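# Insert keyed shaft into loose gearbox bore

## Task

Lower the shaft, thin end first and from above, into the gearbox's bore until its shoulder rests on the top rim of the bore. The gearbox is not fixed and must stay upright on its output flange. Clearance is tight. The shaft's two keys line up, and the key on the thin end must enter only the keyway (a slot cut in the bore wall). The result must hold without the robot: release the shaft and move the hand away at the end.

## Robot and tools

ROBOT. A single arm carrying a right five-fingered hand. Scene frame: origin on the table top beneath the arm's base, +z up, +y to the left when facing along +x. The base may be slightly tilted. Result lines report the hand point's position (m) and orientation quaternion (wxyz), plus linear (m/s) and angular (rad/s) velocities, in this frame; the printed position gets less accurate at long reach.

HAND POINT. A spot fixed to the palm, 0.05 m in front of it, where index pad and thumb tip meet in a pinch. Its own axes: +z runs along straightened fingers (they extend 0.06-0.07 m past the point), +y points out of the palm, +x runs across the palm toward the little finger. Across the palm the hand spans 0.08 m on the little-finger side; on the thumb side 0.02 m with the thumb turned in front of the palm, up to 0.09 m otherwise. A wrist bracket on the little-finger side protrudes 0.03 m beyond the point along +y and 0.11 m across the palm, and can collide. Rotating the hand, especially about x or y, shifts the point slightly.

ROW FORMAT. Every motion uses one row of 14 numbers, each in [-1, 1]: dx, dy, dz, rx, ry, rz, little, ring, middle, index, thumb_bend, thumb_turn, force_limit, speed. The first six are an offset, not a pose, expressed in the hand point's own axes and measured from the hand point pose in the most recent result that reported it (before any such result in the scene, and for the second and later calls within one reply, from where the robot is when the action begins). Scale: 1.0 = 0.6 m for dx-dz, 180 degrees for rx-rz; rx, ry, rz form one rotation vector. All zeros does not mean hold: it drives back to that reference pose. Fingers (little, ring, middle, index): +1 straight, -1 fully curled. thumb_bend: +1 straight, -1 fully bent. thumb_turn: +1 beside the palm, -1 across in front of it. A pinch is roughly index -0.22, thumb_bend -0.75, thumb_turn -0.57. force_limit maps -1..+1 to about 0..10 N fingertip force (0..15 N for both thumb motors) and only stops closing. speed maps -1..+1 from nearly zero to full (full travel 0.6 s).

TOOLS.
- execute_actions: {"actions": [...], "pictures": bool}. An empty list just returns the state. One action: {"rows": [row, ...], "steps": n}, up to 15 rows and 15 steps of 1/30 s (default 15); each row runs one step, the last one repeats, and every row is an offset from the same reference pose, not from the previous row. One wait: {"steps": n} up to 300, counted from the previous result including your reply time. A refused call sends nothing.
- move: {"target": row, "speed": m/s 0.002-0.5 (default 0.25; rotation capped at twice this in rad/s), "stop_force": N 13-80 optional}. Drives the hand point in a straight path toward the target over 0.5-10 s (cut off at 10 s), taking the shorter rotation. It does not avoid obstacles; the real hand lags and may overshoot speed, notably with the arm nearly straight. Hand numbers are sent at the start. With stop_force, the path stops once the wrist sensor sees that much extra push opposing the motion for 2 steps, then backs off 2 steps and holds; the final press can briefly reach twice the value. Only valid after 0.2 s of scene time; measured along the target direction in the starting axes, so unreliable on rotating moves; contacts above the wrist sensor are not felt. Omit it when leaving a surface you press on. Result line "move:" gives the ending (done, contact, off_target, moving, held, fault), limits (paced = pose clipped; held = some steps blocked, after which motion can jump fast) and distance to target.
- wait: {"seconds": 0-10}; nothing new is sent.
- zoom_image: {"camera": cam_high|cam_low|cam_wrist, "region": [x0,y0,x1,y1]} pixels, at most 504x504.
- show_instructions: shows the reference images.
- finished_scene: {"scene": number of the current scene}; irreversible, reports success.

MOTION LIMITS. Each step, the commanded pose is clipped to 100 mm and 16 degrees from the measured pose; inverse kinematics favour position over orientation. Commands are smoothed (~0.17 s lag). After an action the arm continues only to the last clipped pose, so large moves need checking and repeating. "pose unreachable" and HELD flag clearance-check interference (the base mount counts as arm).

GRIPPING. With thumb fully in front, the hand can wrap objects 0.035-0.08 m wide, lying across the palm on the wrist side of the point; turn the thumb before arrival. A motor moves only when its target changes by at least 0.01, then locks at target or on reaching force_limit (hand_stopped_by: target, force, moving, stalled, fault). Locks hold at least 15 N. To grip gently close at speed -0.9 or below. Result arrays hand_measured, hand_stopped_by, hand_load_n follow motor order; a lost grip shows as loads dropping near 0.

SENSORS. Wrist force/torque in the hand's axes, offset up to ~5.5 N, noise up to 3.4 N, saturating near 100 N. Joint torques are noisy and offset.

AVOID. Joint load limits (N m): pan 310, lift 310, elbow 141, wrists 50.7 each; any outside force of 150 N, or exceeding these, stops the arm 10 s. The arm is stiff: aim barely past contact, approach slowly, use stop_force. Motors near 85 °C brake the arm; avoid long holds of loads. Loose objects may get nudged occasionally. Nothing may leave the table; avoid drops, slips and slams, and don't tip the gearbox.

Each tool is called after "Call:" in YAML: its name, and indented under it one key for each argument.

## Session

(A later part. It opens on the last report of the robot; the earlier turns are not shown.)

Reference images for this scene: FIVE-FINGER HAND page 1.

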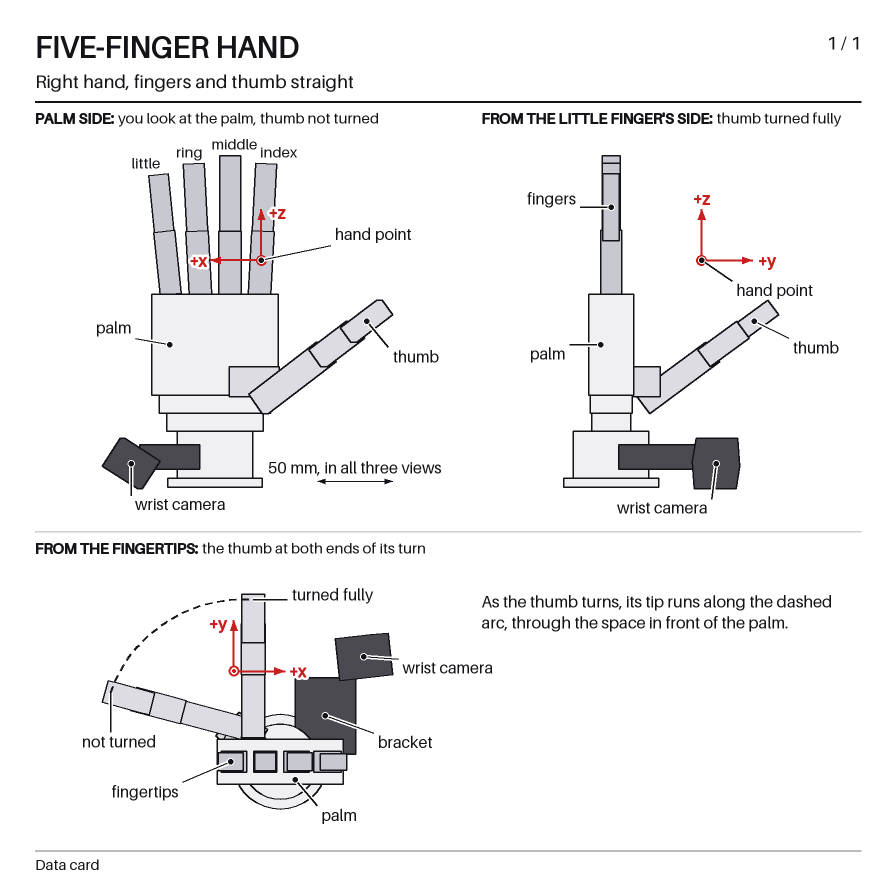

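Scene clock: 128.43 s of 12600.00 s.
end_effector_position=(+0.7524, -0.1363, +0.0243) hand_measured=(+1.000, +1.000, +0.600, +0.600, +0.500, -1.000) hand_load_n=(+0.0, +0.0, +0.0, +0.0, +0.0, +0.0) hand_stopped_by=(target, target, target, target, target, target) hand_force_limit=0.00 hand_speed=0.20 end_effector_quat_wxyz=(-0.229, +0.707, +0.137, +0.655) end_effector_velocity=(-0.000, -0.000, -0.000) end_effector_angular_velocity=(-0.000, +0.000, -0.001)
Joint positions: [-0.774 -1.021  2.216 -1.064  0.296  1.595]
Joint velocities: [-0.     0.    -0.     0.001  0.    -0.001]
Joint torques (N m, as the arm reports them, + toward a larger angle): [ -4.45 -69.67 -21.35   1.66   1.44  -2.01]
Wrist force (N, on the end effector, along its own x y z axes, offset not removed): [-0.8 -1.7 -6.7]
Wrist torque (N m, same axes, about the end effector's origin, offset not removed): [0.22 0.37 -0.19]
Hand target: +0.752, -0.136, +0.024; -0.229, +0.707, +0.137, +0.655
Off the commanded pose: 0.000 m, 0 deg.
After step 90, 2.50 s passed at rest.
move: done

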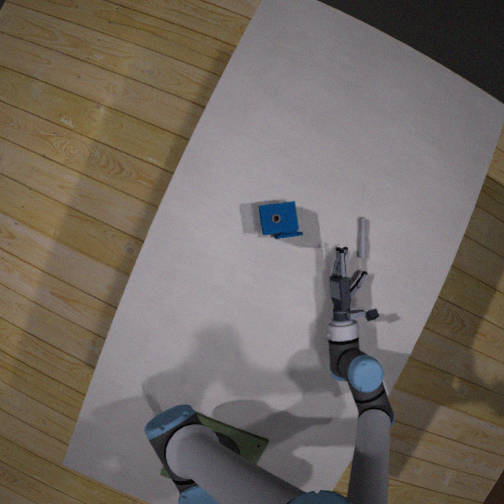

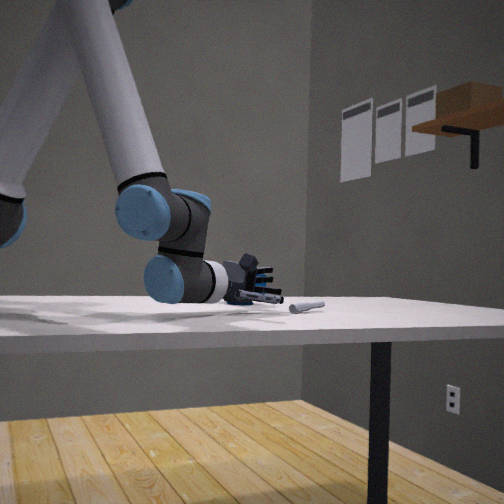

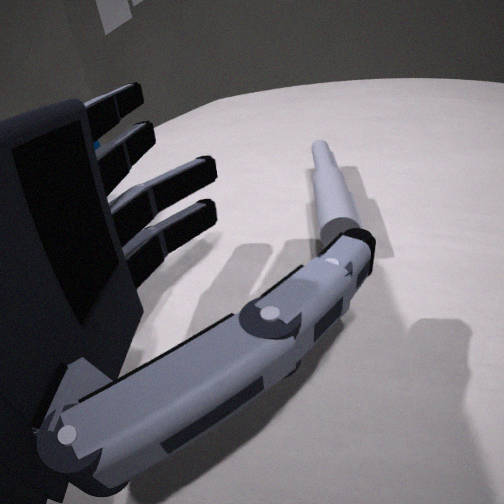

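Call:
move:
  target: [0.198,-0.028,-0.007,-0.329,0.047,0.011,1,1,1,1,0.5,-1,0,0.5]
  speed: 0.3

Call:
move:
  target: [0,0,0,-0.251,0.107,0.527,1,1,1,1,0.5,-1,0,0.5]
  speed: 0.4

Scene clock: 183.67 s of 12600.00 s.
end_effector_position=(+0.7537, -0.1365, +0.1447) hand_measured=(+1.000, +1.000, +1.000, +1.000, +0.500, -1.000) hand_load_n=(+0.0, +0.0, +0.0, +0.0, +0.0, +0.0) hand_stopped_by=(target, target, target, target, target, target) hand_force_limit=0.00 hand_speed=0.50 end_effector_quat_wxyz=(+0.129, +0.683, -0.232, +0.681) end_effector_velocity=(+0.001, -0.001, +0.000) end_effector_angular_velocity=(+0.002, +0.002, -0.013)
Joint positions: [-0.271 -1.24   2.196 -0.912  1.84   1.724]
Joint velocities: [ 0.005  0.003 -0.007  0.007  0.019  0.002]
Joint torques (N m, as the arm reports them, + toward a larger angle): [ 12.11 -36.78 -36.22   0.83   3.9    3.84]
Wrist force (N, on the end effector, along its own x y z axes, offset not removed): [2.7 1.6 -4.1]
Wrist torque (N m, same axes, about the end effector's origin, offset not removed): [0.43 -0.31 0.03]
Hand target: +0.754, -0.137, +0.145; +0.130, +0.683, -0.232, +0.681
Off the commanded pose: 0.001 m, 0 deg.
After step 90, 49.90 s passed at rest.
move: done

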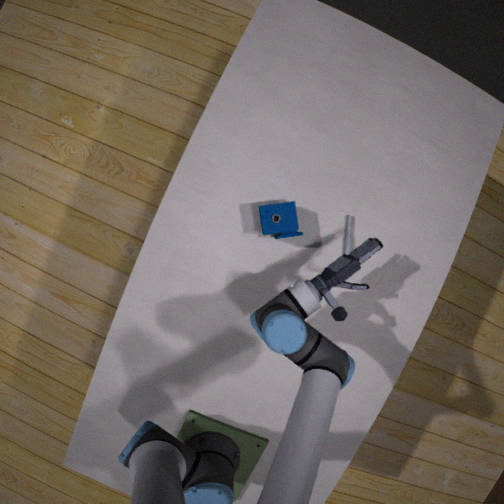

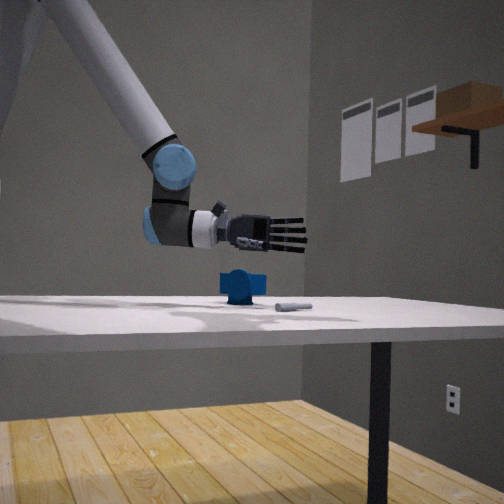

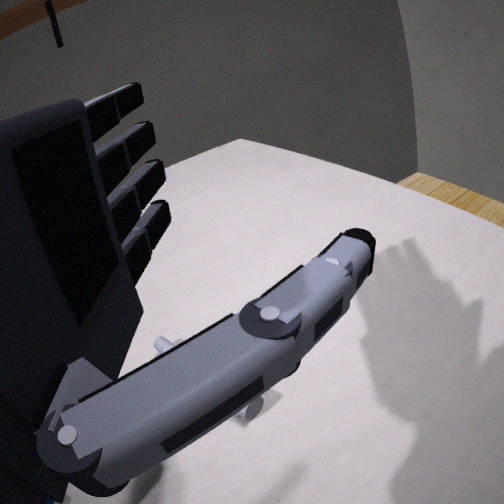

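Scene clock: 186.67 s of 12600.00 s.
end_effector_position=(+0.7537, -0.1365, +0.1442) hand_measured=(+1.000, +1.000, +1.000, +1.000, +0.500, -1.000) hand_load_n=(+0.0, +0.0, +0.0, +0.0, +0.0, +0.0) hand_stopped_by=(target, target, target, target, target, target) hand_force_limit=0.00 hand_speed=0.50 end_effector_quat_wxyz=(+0.143, -0.100, +0.837, -0.518) end_effector_velocity=(-0.000, +0.000, -0.001) end_effector_angular_velocity=(+0.013, -0.001, -0.008)
Joint positions: [-0.223 -1.153  1.841  0.016  2.425  3.863]
Joint velocities: [-0.001  0.003 -0.006  0.021 -0.004  0.022]
Joint torques (N m, as the arm reports them, + toward a larger angle): [-17.6  -49.59 -42.97   3.1   -2.3    3.68]
Wrist force (N, on the end effector, along its own x y z axes, offset not removed): [-3.1 -1.0 -4.1]
Wrist torque (N m, same axes, about the end effector's origin, offset not removed): [0.29 0.89 -0.42]
Hand target: +0.754, -0.137, +0.144; +0.143, -0.099, +0.838, -0.517
Off the commanded pose: 0.000 m, 0 deg.
move: done

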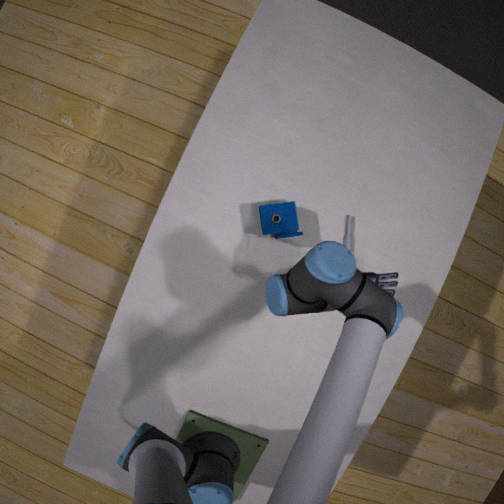

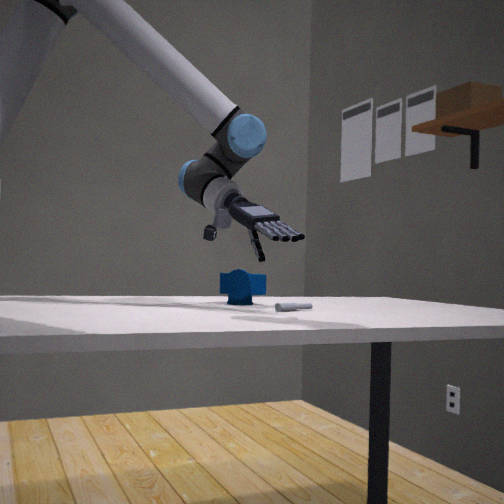

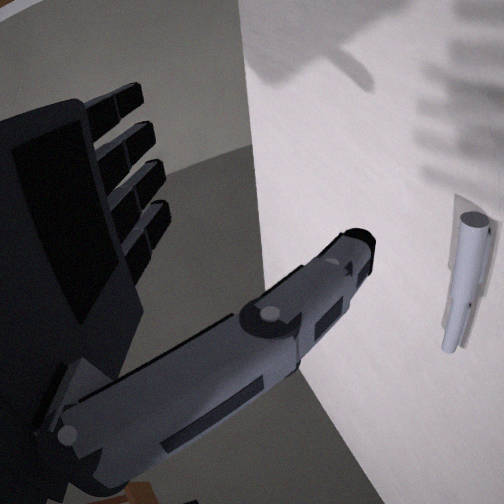

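Call:
move:
  target: [-0.057,0.155,0.004,0,0,0,1,1,0.3,0.3,0.25,-1,0,0.5]
  speed: 0.1

Scene clock: 220.87 s of 12600.00 s.
end_effector_position=(+0.7848, -0.0866, +0.0647) hand_measured=(+1.000, +1.000, +0.300, +0.300, +0.250, -1.000) hand_load_n=(+0.0, +0.0, +0.0, +0.0, +0.0, +0.0) hand_stopped_by=(target, target, target, target, target, target) hand_force_limit=0.00 hand_speed=0.50 end_effector_quat_wxyz=(+0.143, -0.100, +0.838, -0.518) end_effector_velocity=(+0.000, +0.001, -0.002) end_effector_angular_velocity=(+0.001, +0.004, -0.001)
Joint positions: [-0.137 -1.002  1.787 -0.01   2.488  3.955]
Joint velocities: [ 0.001  0.004 -0.003  0.005  0.001  0.003]
Joint torques (N m, as the arm reports them, + toward a larger angle): [ 18.28 -64.55 -38.67   4.17   4.73   3.72]
Wrist force (N, on the end effector, along its own x y z axes, offset not removed): [1.3 0.0 -1.7]
Wrist torque (N m, same axes, about the end effector's origin, offset not removed): [0.10 0.02 -0.06]
Hand target: +0.785, -0.086, +0.064; +0.143, -0.100, +0.838, -0.518
Off the commanded pose: 0.000 m, 0 deg.
After step 90, 29.73 s passed at rest.
move: done

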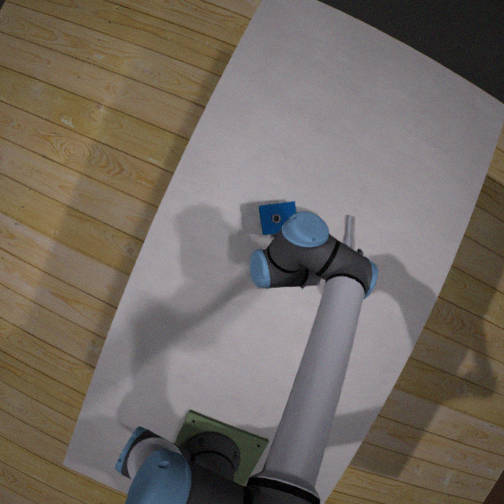

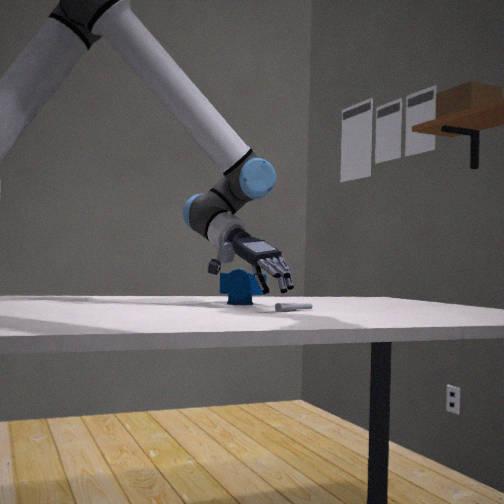

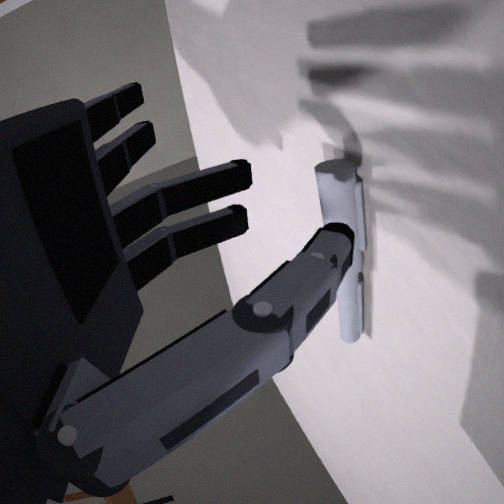

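Call:
move:
  target: [0,0.035,0.0155,0,0,0,1,1,0.3,0.3,0.2,-1,0,0.5]
  speed: 0.03
  stop_force: 15

Scene clock: 236.80 s of 12600.00 s.
end_effector_position=(+0.7875, -0.0851, +0.0421) hand_measured=(+1.000, +1.000, +0.300, +0.300, +0.200, -1.000) hand_load_n=(+0.0, +0.0, +0.0, +0.0, +0.0, +0.0) hand_stopped_by=(target, target, target, target, target, target) hand_force_limit=0.00 hand_speed=0.50 end_effector_quat_wxyz=(+0.143, -0.100, +0.838, -0.518) end_effector_velocity=(-0.000, -0.000, -0.002) end_effector_angular_velocity=(+0.001, +0.001, +0.000)
Joint positions: [-0.134 -0.97   1.787 -0.038  2.49   3.958]
Joint velocities: [-0.     0.003  0.    -0.002 -0.001 -0.   ]
Joint torques (N m, as the arm reports them, + toward a larger angle): [ 12.86 -61.36 -35.45  -0.22   4.44   3.28]
Wrist force (N, on the end effector, along its own x y z axes, offset not removed): [-2.1 0.4 0.6]
Wrist torque (N m, same axes, about the end effector's origin, offset not removed): [0.02 0.44 -0.36]
Hand target: +0.788, -0.085, +0.042; +0.143, -0.100, +0.838, -0.518
Off the commanded pose: 0.000 m, 0 deg.
After step 90, 11.80 s passed at rest.
move: done

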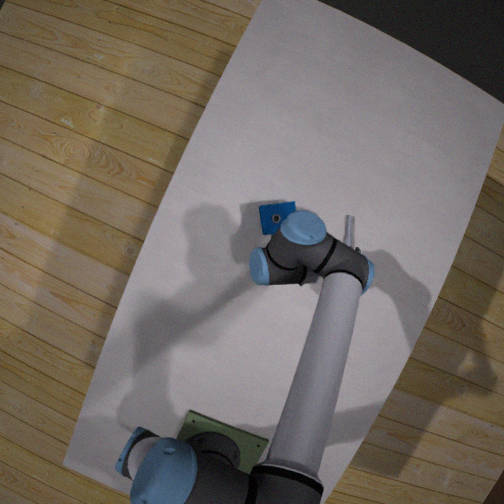

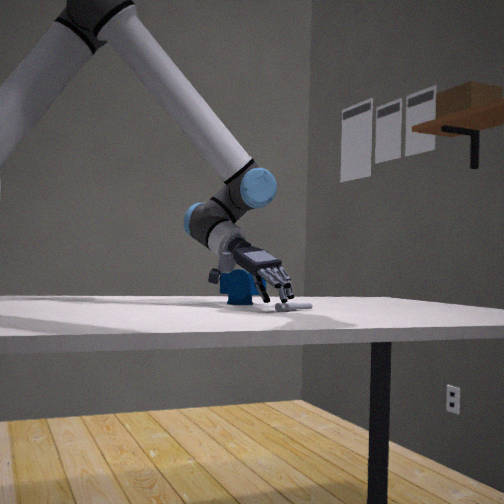

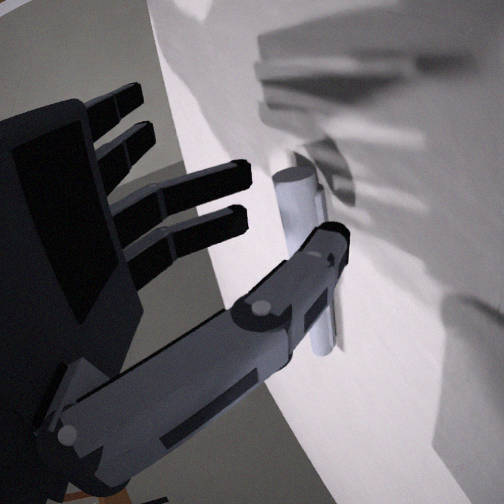

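Call:
move:
  target: [0,0.025,0.011,0,0,0,1,1,0.3,0.3,0.2,-1,0,0.5]
  speed: 0.02
  stop_force: 15

Scene clock: 240.10 s of 12600.00 s.
end_effector_position=(+0.7894, -0.0840, +0.0261) hand_measured=(+1.000, +1.000, +0.300, +0.300, +0.200, -1.000) hand_load_n=(+0.0, +0.0, +0.0, +0.0, +0.0, +0.0) hand_stopped_by=(target, target, target, target, target, target) hand_force_limit=0.00 hand_speed=0.50 end_effector_quat_wxyz=(+0.143, -0.100, +0.838, -0.518) end_effector_velocity=(-0.000, +0.000, -0.003) end_effector_angular_velocity=(-0.000, +0.002, -0.001)
Joint positions: [-0.132 -0.948  1.786 -0.057  2.492  3.96 ]
Joint velocities: [ 0.     0.005 -0.001 -0.001  0.001  0.001]
Joint torques (N m, as the arm reports them, + toward a larger angle): [ 16.4  -63.71 -39.09   0.52   4.3    3.67]
Wrist force (N, on the end effector, along its own x y z axes, offset not removed): [-0.2 4.8 -5.4]
Wrist torque (N m, same axes, about the end effector's origin, offset not removed): [1.10 0.33 0.11]
Hand target: +0.789, -0.084, +0.026; +0.143, -0.100, +0.838, -0.518
Off the commanded pose: 0.000 m, 0 deg.
move: done

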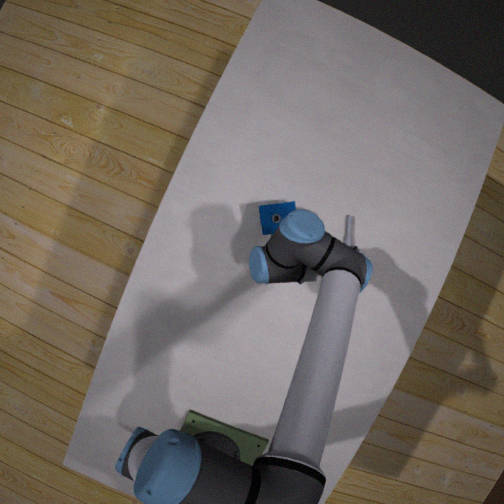

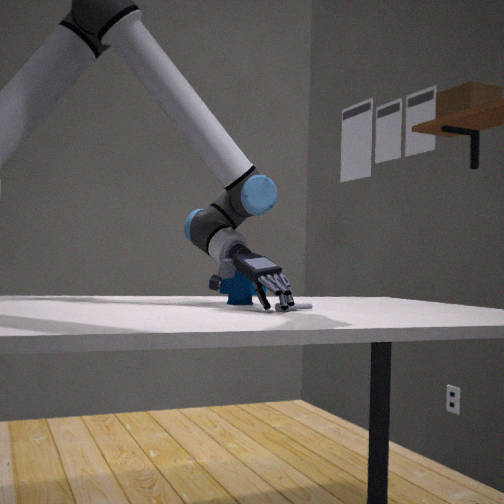

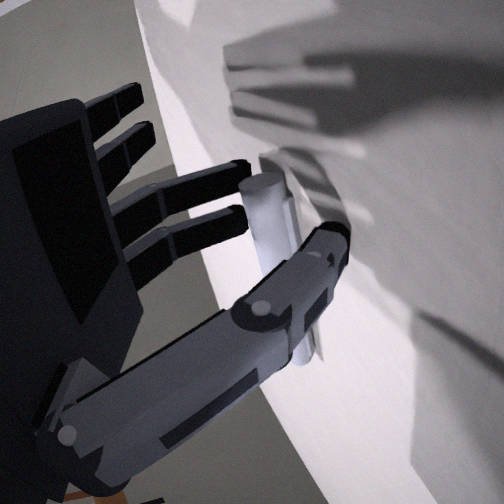

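Call:
execute_actions:
  actions:
    - {"rows":[[0,0,0,0,0,0,1,1,-0.5,-0.5,-0.4,-1,-0.2,-0.5]],"steps":15}
  pictures: false

Call:
wait:
  seconds: 1

Scene clock: 243.13 s of 12600.00 s.
end_effector_position=(+0.7895, -0.0840, +0.0261) hand_measured=(+1.000, +1.000, -0.030, -0.030, -0.004, -1.000) hand_load_n=(+0.0, +0.0, +0.0, +5.0, +3.5, -0.5) hand_stopped_by=(target, target, moving, force, moving, target) hand_force_limit=-0.20 hand_speed=-0.50 end_effector_quat_wxyz=(+0.143, -0.100, +0.838, -0.518) end_effector_velocity=(-0.000, -0.000, -0.000) end_effector_angular_velocity=(+0.000, -0.000, -0.001)
Joint positions: [-0.132 -0.948  1.786 -0.058  2.492  3.96 ]
Joint velocities: [-0.     0.     0.     0.001  0.001  0.002]
Joint torques (N m, as the arm reports them, + toward a larger angle): [  3.31 -97.69 -33.82   4.18   2.85   2.2 ]
Wrist force (N, on the end effector, along its own x y z axes, offset not removed): [-4.1 2.0 -1.9]
Wrist torque (N m, same axes, about the end effector's origin, offset not removed): [0.67 0.86 -0.25]
Hand target: +0.789, -0.084, +0.026; +0.143, -0.100, +0.838, -0.518
Off the commanded pose: 0.000 m, 0 deg.
Steps of this call (steps 1 to 76: nothing new was sent; steps 77 to 91: all 15 steps of this action). Readings (end_effector_position | what the end effector reports):
77: (+0.7895, -0.0840, +0.0258) | hand_measured=(+1.000, +1.000, +0.300, +0.300, +0.200, -1.000) hand_load_n=(+0.0, +0.0, +0.0, +0.0, +0.0, +0.0) hand_stopped_by=(target, target, moving, moving, moving, target) hand_force_limit=-0.20 hand_speed=-0.50
78: (+0.7895, -0.0840, +0.0258) | hand_measured=(+1.000, +1.000, +0.300, +0.300, +0.200, -1.000) hand_load_n=(+0.0, +0.0, +0.0, +0.0, +0.0, +0.0) hand_stopped_by=(target, target, moving, moving, moving, target) hand_force_limit=-0.20 hand_speed=-0.50
80: (+0.7895, -0.0840, +0.0258) | hand_measured=(+1.000, +1.000, +0.274, +0.274, +0.184, -1.000) hand_load_n=(+0.0, +0.0, +0.0, +0.0, +0.0, +0.0) hand_stopped_by=(target, target, moving, moving, moving, target) hand_force_limit=-0.20 hand_speed=-0.50
84: (+0.7895, -0.0840, +0.0259) | hand_measured=(+1.000, +1.000, +0.164, +0.164, +0.114, -1.000) hand_load_n=(+0.0, +0.0, +0.0, +0.0, +0.0, +0.0) hand_stopped_by=(target, target, moving, moving, moving, target) hand_force_limit=-0.20 hand_speed=-0.50
91: the state above

Scene clock: 244.13 s of 12600.00 s.
end_effector_position=(+0.7895, -0.0840, +0.0261) hand_measured=(+1.000, +1.000, -0.110, -0.030, -0.066, -1.000) hand_load_n=(+0.0, +0.0, +9.0, +0.0, +7.0, +1.0) hand_stopped_by=(target, target, force, force, force, target) hand_force_limit=-0.20 hand_speed=-0.50 end_effector_quat_wxyz=(+0.143, -0.100, +0.838, -0.518) end_effector_velocity=(-0.001, +0.000, -0.001) end_effector_angular_velocity=(+0.001, +0.001, -0.000)
Joint positions: [-0.132 -0.948  1.786 -0.057  2.492  3.96 ]
Joint velocities: [0.    0.001 0.001 0.    0.    0.001]
Joint torques (N m, as the arm reports them, + toward a larger angle): [ -10.22 -102.41  -25.77    3.48   -1.44   -0.89]
Wrist force (N, on the end effector, along its own x y z axes, offset not removed): [4.2 -1.4 -5.3]
Wrist torque (N m, same axes, about the end effector's origin, offset not removed): [0.21 -0.52 0.30]
Hand target: +0.789, -0.084, +0.026; +0.143, -0.100, +0.838, -0.518
Off the commanded pose: 0.000 m, 0 deg.
Steps of this call (steps 1 to 30: nothing new was sent). Readings (end_effector_position | what the end effector reports):
1: (+0.7895, -0.0840, +0.0261) | hand_measured=(+1.000, +1.000, -0.058, -0.030, -0.026, -1.000) hand_load_n=(+0.0, +0.0, +0.0, +0.5, +0.0, +0.0) hand_stopped_by=(target, target, moving, force, moving, target) hand_force_limit=-0.20 hand_speed=-0.50
2: (+0.7895, -0.0840, +0.0261) | hand_measured=(+1.000, +1.000, -0.086, -0.030, -0.042, -1.000) hand_load_n=(+0.0, +0.0, +1.5, +0.0, +1.5, +0.0) hand_stopped_by=(target, target, moving, force, moving, target) hand_force_limit=-0.20 hand_speed=-0.50
4: (+0.7895, -0.0840, +0.0261) | hand_measured=(+1.000, +1.000, -0.112, -0.030, -0.070, -1.000) hand_load_n=(+0.0, +0.0, +9.5, +0.0, +7.5, +1.0) hand_stopped_by=(target, target, force, force, force, target) hand_force_limit=-0.20 hand_speed=-0.50
8: (+0.7895, -0.0840, +0.0261) | hand_measured=(+1.000, +1.000, -0.110, -0.030, -0.066, -1.000) hand_load_n=(+0.0, +0.0, +9.0, +0.0, +7.0, +1.0) hand_stopped_by=(target, target, force, force, force, target) hand_force_limit=-0.20 hand_speed=-0.50
30: the state above

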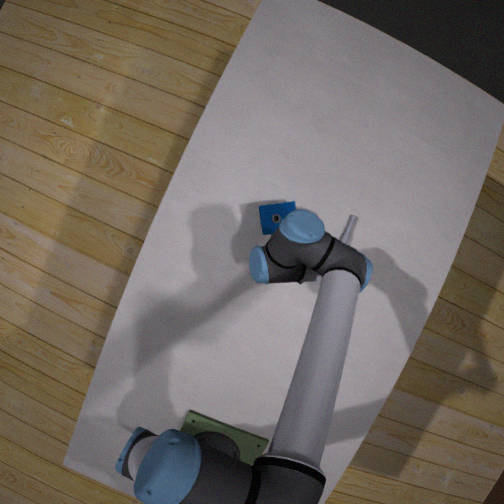

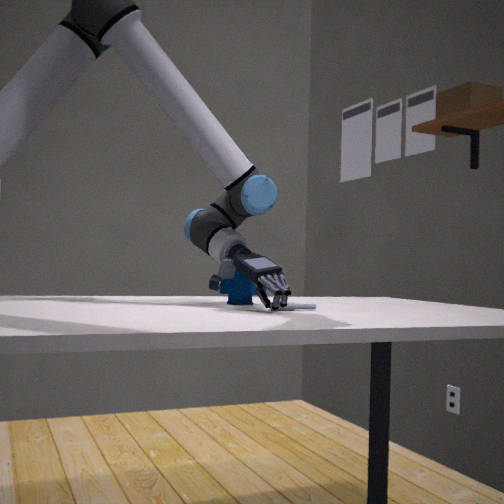

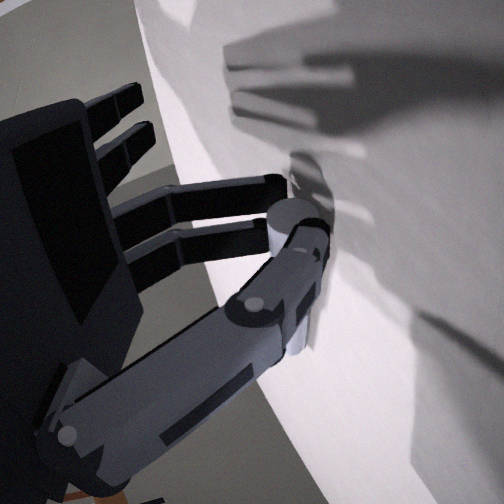

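Call:
execute_actions:
  actions:
    - {"rows":[[0,0,0,0,0,0,1,1,-0.5,-0.56,-0.4,-1,0.3,-0.7]],"steps":15}

Call:
zoom_image:
  camera: "cam_low"
  region: [240, 260, 330, 330]

Scene clock: 246.50 s of 12600.00 s.
end_effector_position=(+0.7894, -0.0840, +0.0261) hand_measured=(+1.000, +1.000, -0.110, -0.126, -0.066, -1.000) hand_load_n=(+0.0, +0.0, +6.5, +5.5, +8.5, -3.5) hand_stopped_by=(target, target, force, force, force, target) hand_force_limit=0.30 hand_speed=-0.70 end_effector_quat_wxyz=(+0.143, -0.100, +0.838, -0.518) end_effector_velocity=(-0.001, -0.000, +0.001) end_effector_angular_velocity=(+0.000, +0.000, -0.001)
Joint positions: [-0.132 -0.948  1.786 -0.057  2.492  3.96 ]
Joint velocities: [-0.001 -0.001  0.001  0.001  0.     0.   ]
Joint torques (N m, as the arm reports them, + toward a larger angle): [ -8.96 -95.13 -20.64   3.71   0.09  -2.91]
Wrist force (N, on the end effector, along its own x y z axes, offset not removed): [1.2 -4.5 -8.6]
Wrist torque (N m, same axes, about the end effector's origin, offset not removed): [0.34 0.19 0.03]
Hand target: +0.789, -0.084, +0.026; +0.143, -0.100, +0.838, -0.518
Off the commanded pose: 0.000 m, 0 deg.
Steps of this call (steps 1 to 56: nothing new was sent; steps 57 to 71: all 15 steps of this action). Readings (end_effector_position | what the end effector reports):
57: (+0.7894, -0.0840, +0.0261) | hand_measured=(+1.000, +1.000, -0.110, -0.030, -0.066, -1.000) hand_load_n=(+0.0, +0.0, +9.0, +0.0, +7.0, +1.0) hand_stopped_by=(target, target, force, moving, force, target) hand_force_limit=0.30 hand_speed=-0.70
58: (+0.7894, -0.0840, +0.0261) | hand_measured=(+1.000, +1.000, -0.110, -0.030, -0.066, -1.000) hand_load_n=(+0.0, +0.0, +9.0, +0.0, +7.0, +1.0) hand_stopped_by=(target, target, force, moving, force, target) hand_force_limit=0.30 hand_speed=-0.70
60: (+0.7894, -0.0840, +0.0261) | hand_measured=(+1.000, +1.000, -0.110, -0.044, -0.066, -1.000) hand_load_n=(+0.0, +0.0, +9.0, +0.0, +7.0, +1.0) hand_stopped_by=(target, target, force, moving, force, target) hand_force_limit=0.30 hand_speed=-0.70
64: (+0.7894, -0.0840, +0.0261) | hand_measured=(+1.000, +1.000, -0.110, -0.110, -0.066, -1.000) hand_load_n=(+0.0, +0.0, +6.5, +6.5, +8.5, -2.5) hand_stopped_by=(target, target, force, moving, force, target) hand_force_limit=0.30 hand_speed=-0.70
71: the state above

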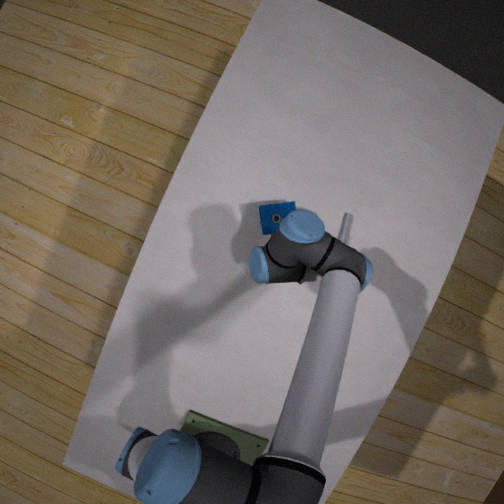

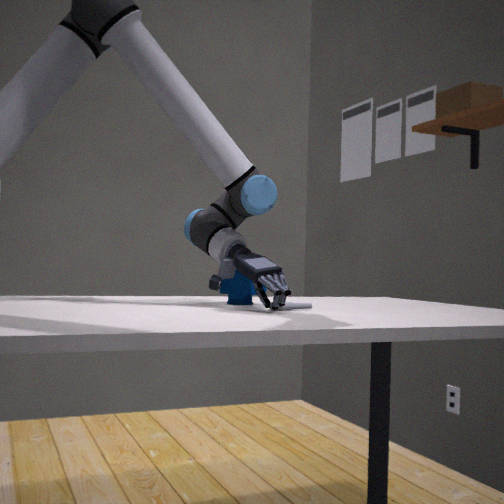

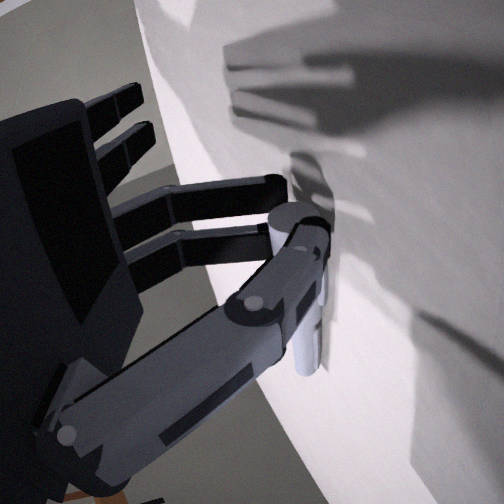

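Region (240, 260, 330, 330) of cam_low's 504x504 image, scaled by 5.600, with more detail than that image has.

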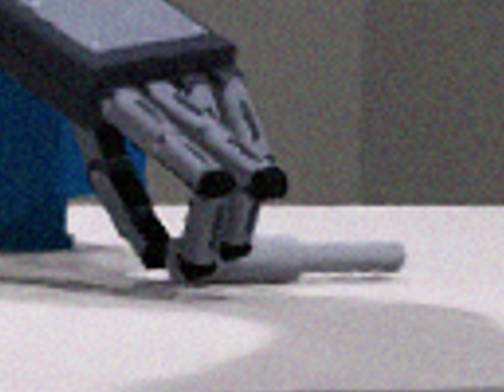

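Call:
execute_actions:
  actions:
    - {"rows":[[0,0,0,0,0,0,1,1,-0.56,-0.62,-0.4,-1,0.4,-0.7]],"steps":15}
  pictures: false

Call:
move:
  target: [-0.04,-0.27,-0.126,0,0,0,1,1,-0.56,-0.62,-0.4,-1,0.4,-0.7]
  speed: 0.1

Scene clock: 250.00 s of 12600.00 s.
end_effector_position=(+0.7895, -0.0840, +0.0262) hand_measured=(+1.000, +1.000, -0.124, -0.138, -0.064, -1.000) hand_load_n=(+0.0, +0.0, +9.5, +8.5, +11.5, -3.5) hand_stopped_by=(target, target, force, force, force, target) hand_force_limit=0.40 hand_speed=-0.70 end_effector_quat_wxyz=(+0.143, -0.100, +0.838, -0.518) end_effector_velocity=(-0.001, +0.000, -0.000) end_effector_angular_velocity=(+0.001, +0.001, +0.000)
Joint positions: [-0.132 -0.948  1.786 -0.057  2.492  3.96 ]
Joint velocities: [ 0.    -0.     0.001  0.    -0.     0.   ]
Joint torques (N m, as the arm reports them, + toward a larger angle): [  6.24 -75.67 -29.77   3.63   1.76   2.34]
Wrist force (N, on the end effector, along its own x y z axes, offset not removed): [-1.8 -7.3 -1.6]
Wrist torque (N m, same axes, about the end effector's origin, offset not removed): [0.04 0.61 -0.33]
Hand target: +0.789, -0.084, +0.026; +0.143, -0.100, +0.838, -0.518
Off the commanded pose: 0.000 m, 0 deg.
Steps of this call (steps 1 to 90: nothing new was sent; steps 91 to 105: all 15 steps of this action). Readings (end_effector_position | what the end effector reports):
91: (+0.7895, -0.0840, +0.0262) | hand_measured=(+1.000, +1.000, -0.110, -0.126, -0.066, -1.000) hand_load_n=(+0.0, +0.0, +6.5, +5.5, +8.5, -3.5) hand_stopped_by=(target, target, moving, moving, force, target) hand_force_limit=0.40 hand_speed=-0.70
92: (+0.7895, -0.0840, +0.0262) | hand_measured=(+1.000, +1.000, -0.110, -0.126, -0.066, -1.000) hand_load_n=(+0.0, +0.0, +6.5, +5.5, +8.5, -3.5) hand_stopped_by=(target, target, moving, moving, force, target) hand_force_limit=0.40 hand_speed=-0.70
94: (+0.7895, -0.0840, +0.0262) | hand_measured=(+1.000, +1.000, -0.124, -0.140, -0.064, -1.000) hand_load_n=(+0.0, +0.0, +10.0, +8.5, +12.0, -3.5) hand_stopped_by=(target, target, force, force, force, target) hand_force_limit=0.40 hand_speed=-0.70
98: (+0.7895, -0.0840, +0.0262) | hand_measured=(+1.000, +1.000, -0.124, -0.138, -0.064, -1.000) hand_load_n=(+0.0, +0.0, +9.5, +8.5, +11.5, -3.5) hand_stopped_by=(target, target, force, force, force, target) hand_force_limit=0.40 hand_speed=-0.70
105: the state above

Scene clock: 252.53 s of 12600.00 s.
end_effector_position=(+0.7891, -0.0849, +0.2063) hand_measured=(+1.000, +1.000, -0.124, -0.140, -0.070, -1.000) hand_load_n=(+0.0, +0.0, +0.0, +0.0, +0.0, +0.0) hand_stopped_by=(target, target, force, force, force, target) hand_force_limit=0.40 hand_speed=-0.70 end_effector_quat_wxyz=(+0.143, -0.100, +0.838, -0.518) end_effector_velocity=(+0.001, +0.000, +0.003) end_effector_angular_velocity=(+0.002, -0.003, -0.000)
Joint positions: [-0.134 -1.141  1.702  0.218  2.49   3.958]
Joint velocities: [ 0.    -0.002 -0.003  0.004 -0.001  0.002]
Joint torques (N m, as the arm reports them, + toward a larger angle): [-20.81 -90.85 -46.98   4.27  -1.91   3.83]
Wrist force (N, on the end effector, along its own x y z axes, offset not removed): [-6.3 -1.9 -0.6]
Wrist torque (N m, same axes, about the end effector's origin, offset not removed): [-0.13 0.89 -0.56]
Hand target: +0.789, -0.085, +0.207; +0.143, -0.100, +0.838, -0.518
Off the commanded pose: 0.000 m, 0 deg.
move: done

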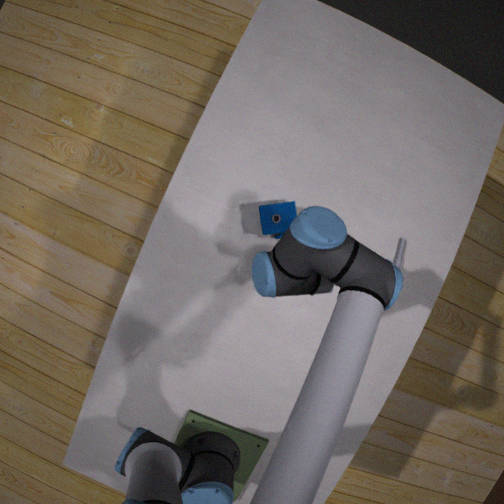

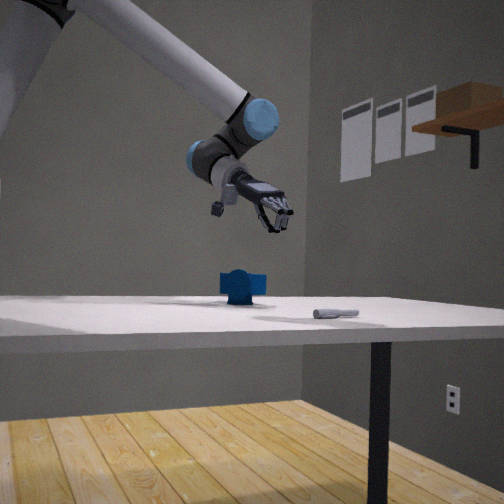

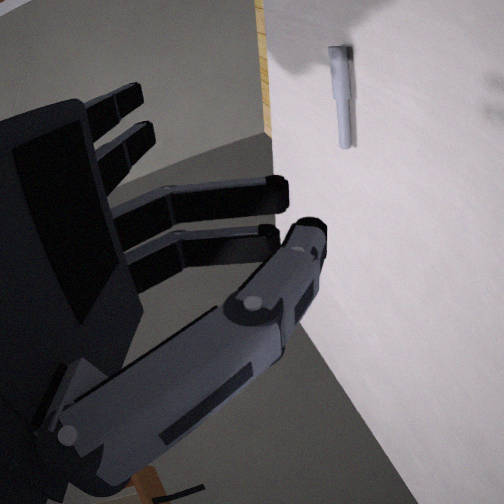

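Call:
move:
  target: [0.098,0.059,0.321,0.0076,0.0498,0.0234,1,1,0.3,0.3,0.02,-1,0,0.5]
  speed: 0.2

Scene clock: 280.03 s of 12600.00 s.
end_effector_position=(+0.7990, -0.2493, +0.0854) hand_measured=(+1.000, +1.000, +0.300, +0.300, +0.020, -1.000) hand_load_n=(+0.0, +0.0, +0.0, +0.0, +0.0, +0.0) hand_stopped_by=(target, target, target, target, target, target) hand_force_limit=0.00 hand_speed=0.50 end_effector_quat_wxyz=(+0.098, -0.026, +0.843, -0.528) end_effector_velocity=(-0.000, -0.002, -0.000) end_effector_angular_velocity=(-0.000, +0.001, -0.001)
Joint positions: [-0.333 -0.975  1.687  0.044  2.473  3.929]
Joint velocities: [-0.002  0.001 -0.001  0.     0.    -0.001]
Joint torques (N m, as the arm reports them, + toward a larger angle): [-19.6  -66.28 -42.69  -0.6   -1.59  -4.17]
Wrist force (N, on the end effector, along its own x y z axes, offset not removed): [-2.3 -1.0 -0.6]
Wrist torque (N m, same axes, about the end effector's origin, offset not removed): [0.03 0.33 -0.14]
Hand target: +0.799, -0.249, +0.085; +0.098, -0.026, +0.843, -0.528
Off the commanded pose: 0.000 m, 0 deg.
After step 90, 22.87 s passed at rest.
move: done

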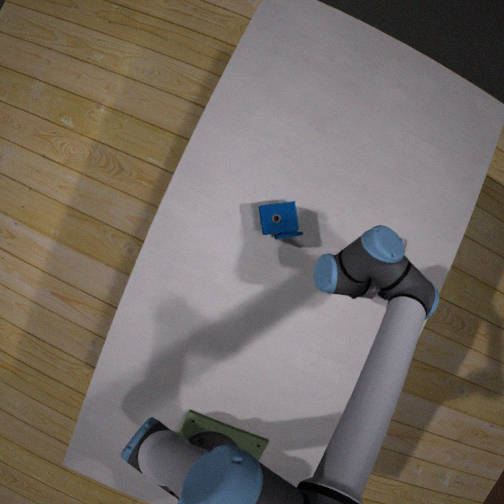

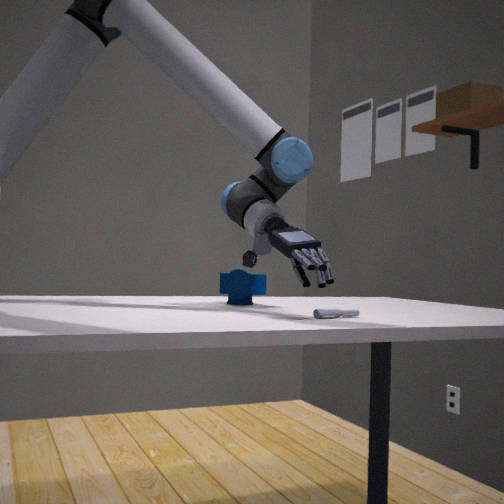

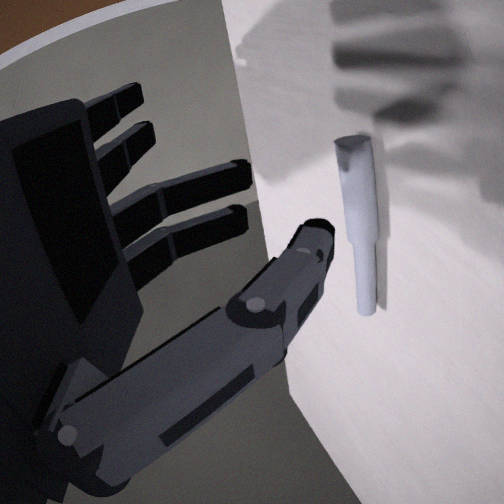

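Call:
move:
  target: [0.013,0.0857,0.0405,0,0,0,1,1,0.3,0.3,0.25,-1,0,0.5]
  speed: 0.05
  stop_force: 15

Call:
move:
  target: [0.008,0.052,-0.113,0,0,0,1,1,0.3,0.3,0.25,-1,0,0.5]
  speed: 0.03

Scene clock: 292.70 s of 12600.00 s.
end_effector_position=(+0.7990, -0.2493, +0.0282) hand_measured=(+1.000, +1.000, +0.300, +0.300, +0.250, -1.000) hand_load_n=(+0.0, +0.0, +0.0, +0.0, +0.0, +0.0) hand_stopped_by=(target, target, target, target, target, target) hand_force_limit=0.00 hand_speed=0.50 end_effector_quat_wxyz=(+0.098, -0.026, +0.843, -0.528) end_effector_velocity=(-0.000, +0.001, -0.001) end_effector_angular_velocity=(-0.000, -0.001, +0.002)
Joint positions: [-0.333 -0.911  1.705 -0.038  2.473  3.929]
Joint velocities: [ 0.002  0.001  0.002 -0.003  0.    -0.   ]
Joint torques (N m, as the arm reports them, + toward a larger angle): [ 13.83 -68.74 -17.95  -0.64   3.15  -0.4 ]
Wrist force (N, on the end effector, along its own x y z axes, offset not removed): [2.9 0.9 -7.2]
Wrist torque (N m, same axes, about the end effector's origin, offset not removed): [0.63 0.09 0.00]
Hand target: +0.799, -0.249, +0.028; +0.098, -0.026, +0.843, -0.528
Off the commanded pose: 0.000 m, 0 deg.
After step 90, 8.13 s passed at rest.
move: done

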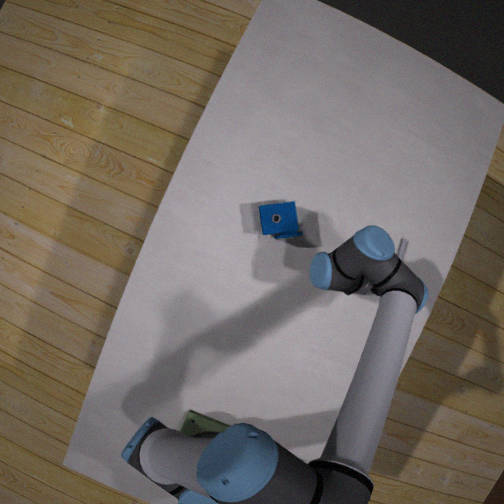

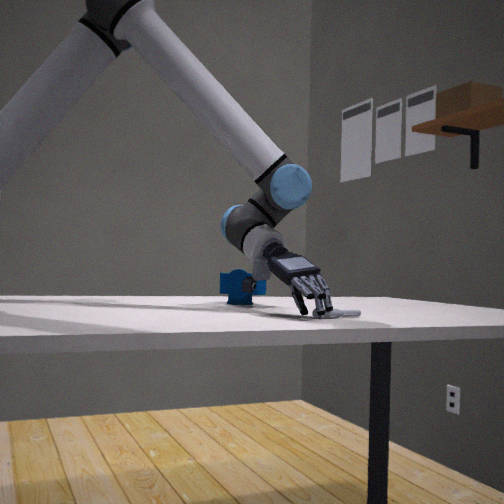

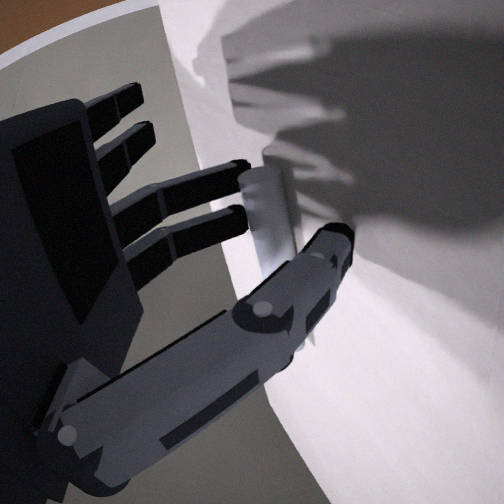

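Scene clock: 295.57 s of 12600.00 s.
end_effector_position=(+0.7833, -0.1764, +0.0282) hand_measured=(+1.000, +1.000, +0.300, +0.350, +0.250, -1.000) hand_load_n=(+0.0, +0.0, +1.5, +22.0, +0.0, +0.0) hand_stopped_by=(target, target, target, target, target, target) hand_force_limit=0.00 hand_speed=0.50 end_effector_quat_wxyz=(+0.098, -0.026, +0.843, -0.528) end_effector_velocity=(-0.000, +0.002, +0.000) end_effector_angular_velocity=(-0.000, -0.001, -0.001)
Joint positions: [-0.236 -0.912  1.727  0.037  2.541  4.048]
Joint velocities: [ 0.003 -0.    -0.     0.004  0.002  0.005]
Joint torques (N m, as the arm reports them, + toward a larger angle): [ 21.87 -41.73   0.92   7.19  -1.31   2.34]
Wrist force (N, on the end effector, along its own x y z axes, offset not removed): [-12.6 -27.2 -1.5]
Wrist torque (N m, same axes, about the end effector's origin, offset not removed): [1.61 0.92 -0.26]
Hand target: +0.783, -0.176, +0.028; +0.098, -0.026, +0.843, -0.528
Off the commanded pose: 0.000 m, 0 deg.
move: done

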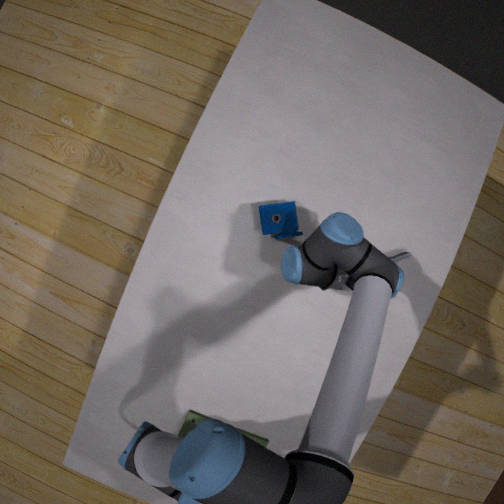

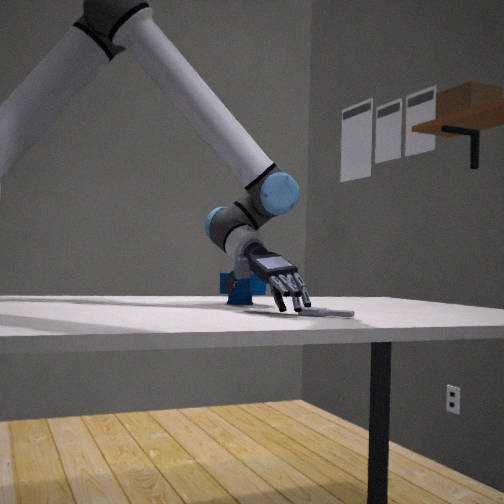

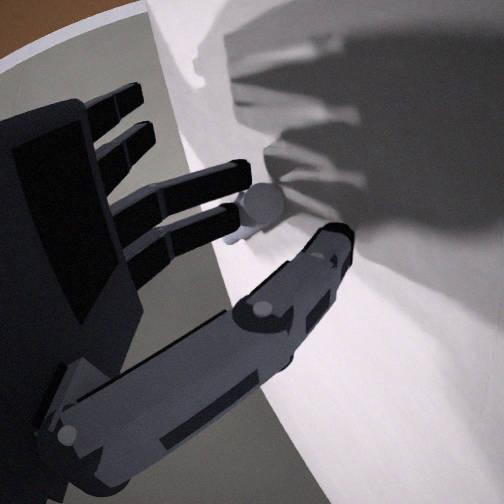

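Call:
move:
  target: [-0.023,-0.15,-0.07,0,0,0,1,1,1,1,0.25,-1,0,0.5]
  speed: 0.1

Scene clock: 300.87 s of 12600.00 s.
end_effector_position=(+0.7834, -0.1767, +0.1282) hand_measured=(+1.000, +1.000, +1.000, +1.000, +0.250, -1.000) hand_load_n=(+0.0, +0.0, +0.0, +0.0, +0.0, +0.0) hand_stopped_by=(target, target, target, target, target, target) hand_force_limit=0.00 hand_speed=0.50 end_effector_quat_wxyz=(+0.098, -0.026, +0.843, -0.528) end_effector_velocity=(-0.000, -0.000, +0.002) end_effector_angular_velocity=(+0.000, -0.000, -0.001)
Joint positions: [-0.237 -1.023  1.692  0.182  2.54   4.046]
Joint velocities: [-0.001 -0.002 -0.001  0.004 -0.     0.001]
Joint torques (N m, as the arm reports them, + toward a larger angle): [-20.6  -96.57 -44.69   4.17  -1.18   4.16]
Wrist force (N, on the end effector, along its own x y z axes, offset not removed): [-5.1 1.5 3.9]
Wrist torque (N m, same axes, about the end effector's origin, offset not removed): [-0.14 0.68 -0.28]
Hand target: +0.783, -0.177, +0.128; +0.098, -0.026, +0.843, -0.528
Off the commanded pose: 0.000 m, 0 deg.
After step 90, 0.80 s passed at rest.
move: done

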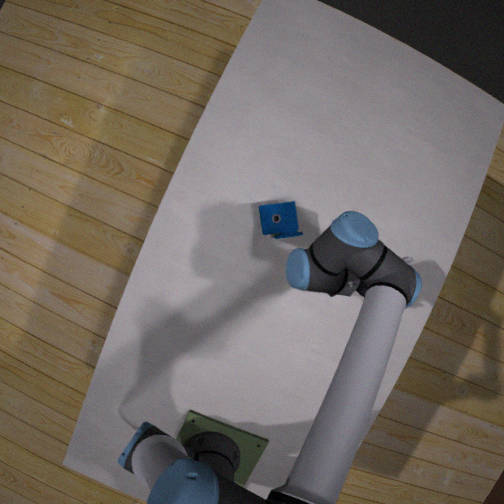

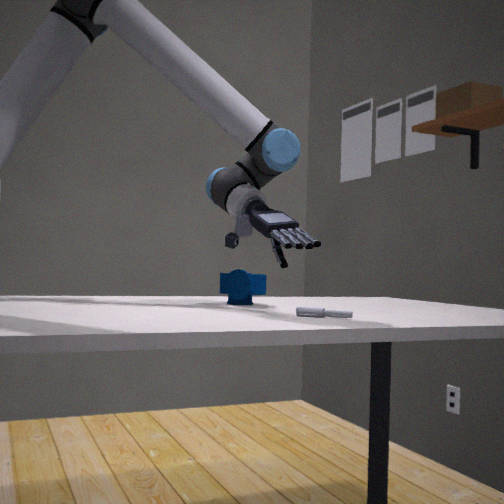

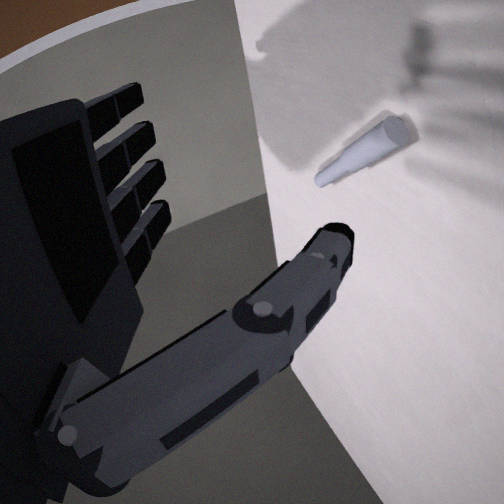

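Call:
zoom_image:
  camera: "cam_wrist"
  region: [300, 90, 430, 220]

Region (300, 90, 430, 220) of cam_wrist's 504x504 image, scaled by 3.877, with more detail than that image has.

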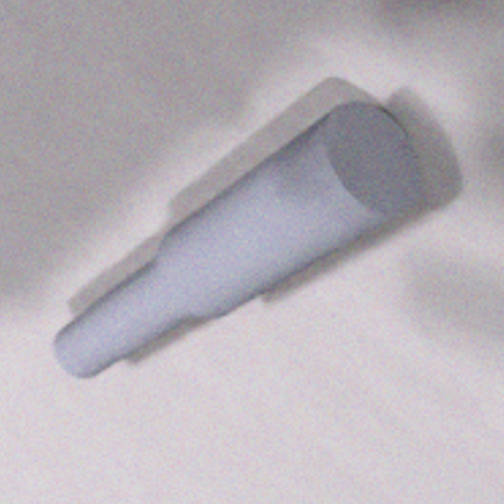

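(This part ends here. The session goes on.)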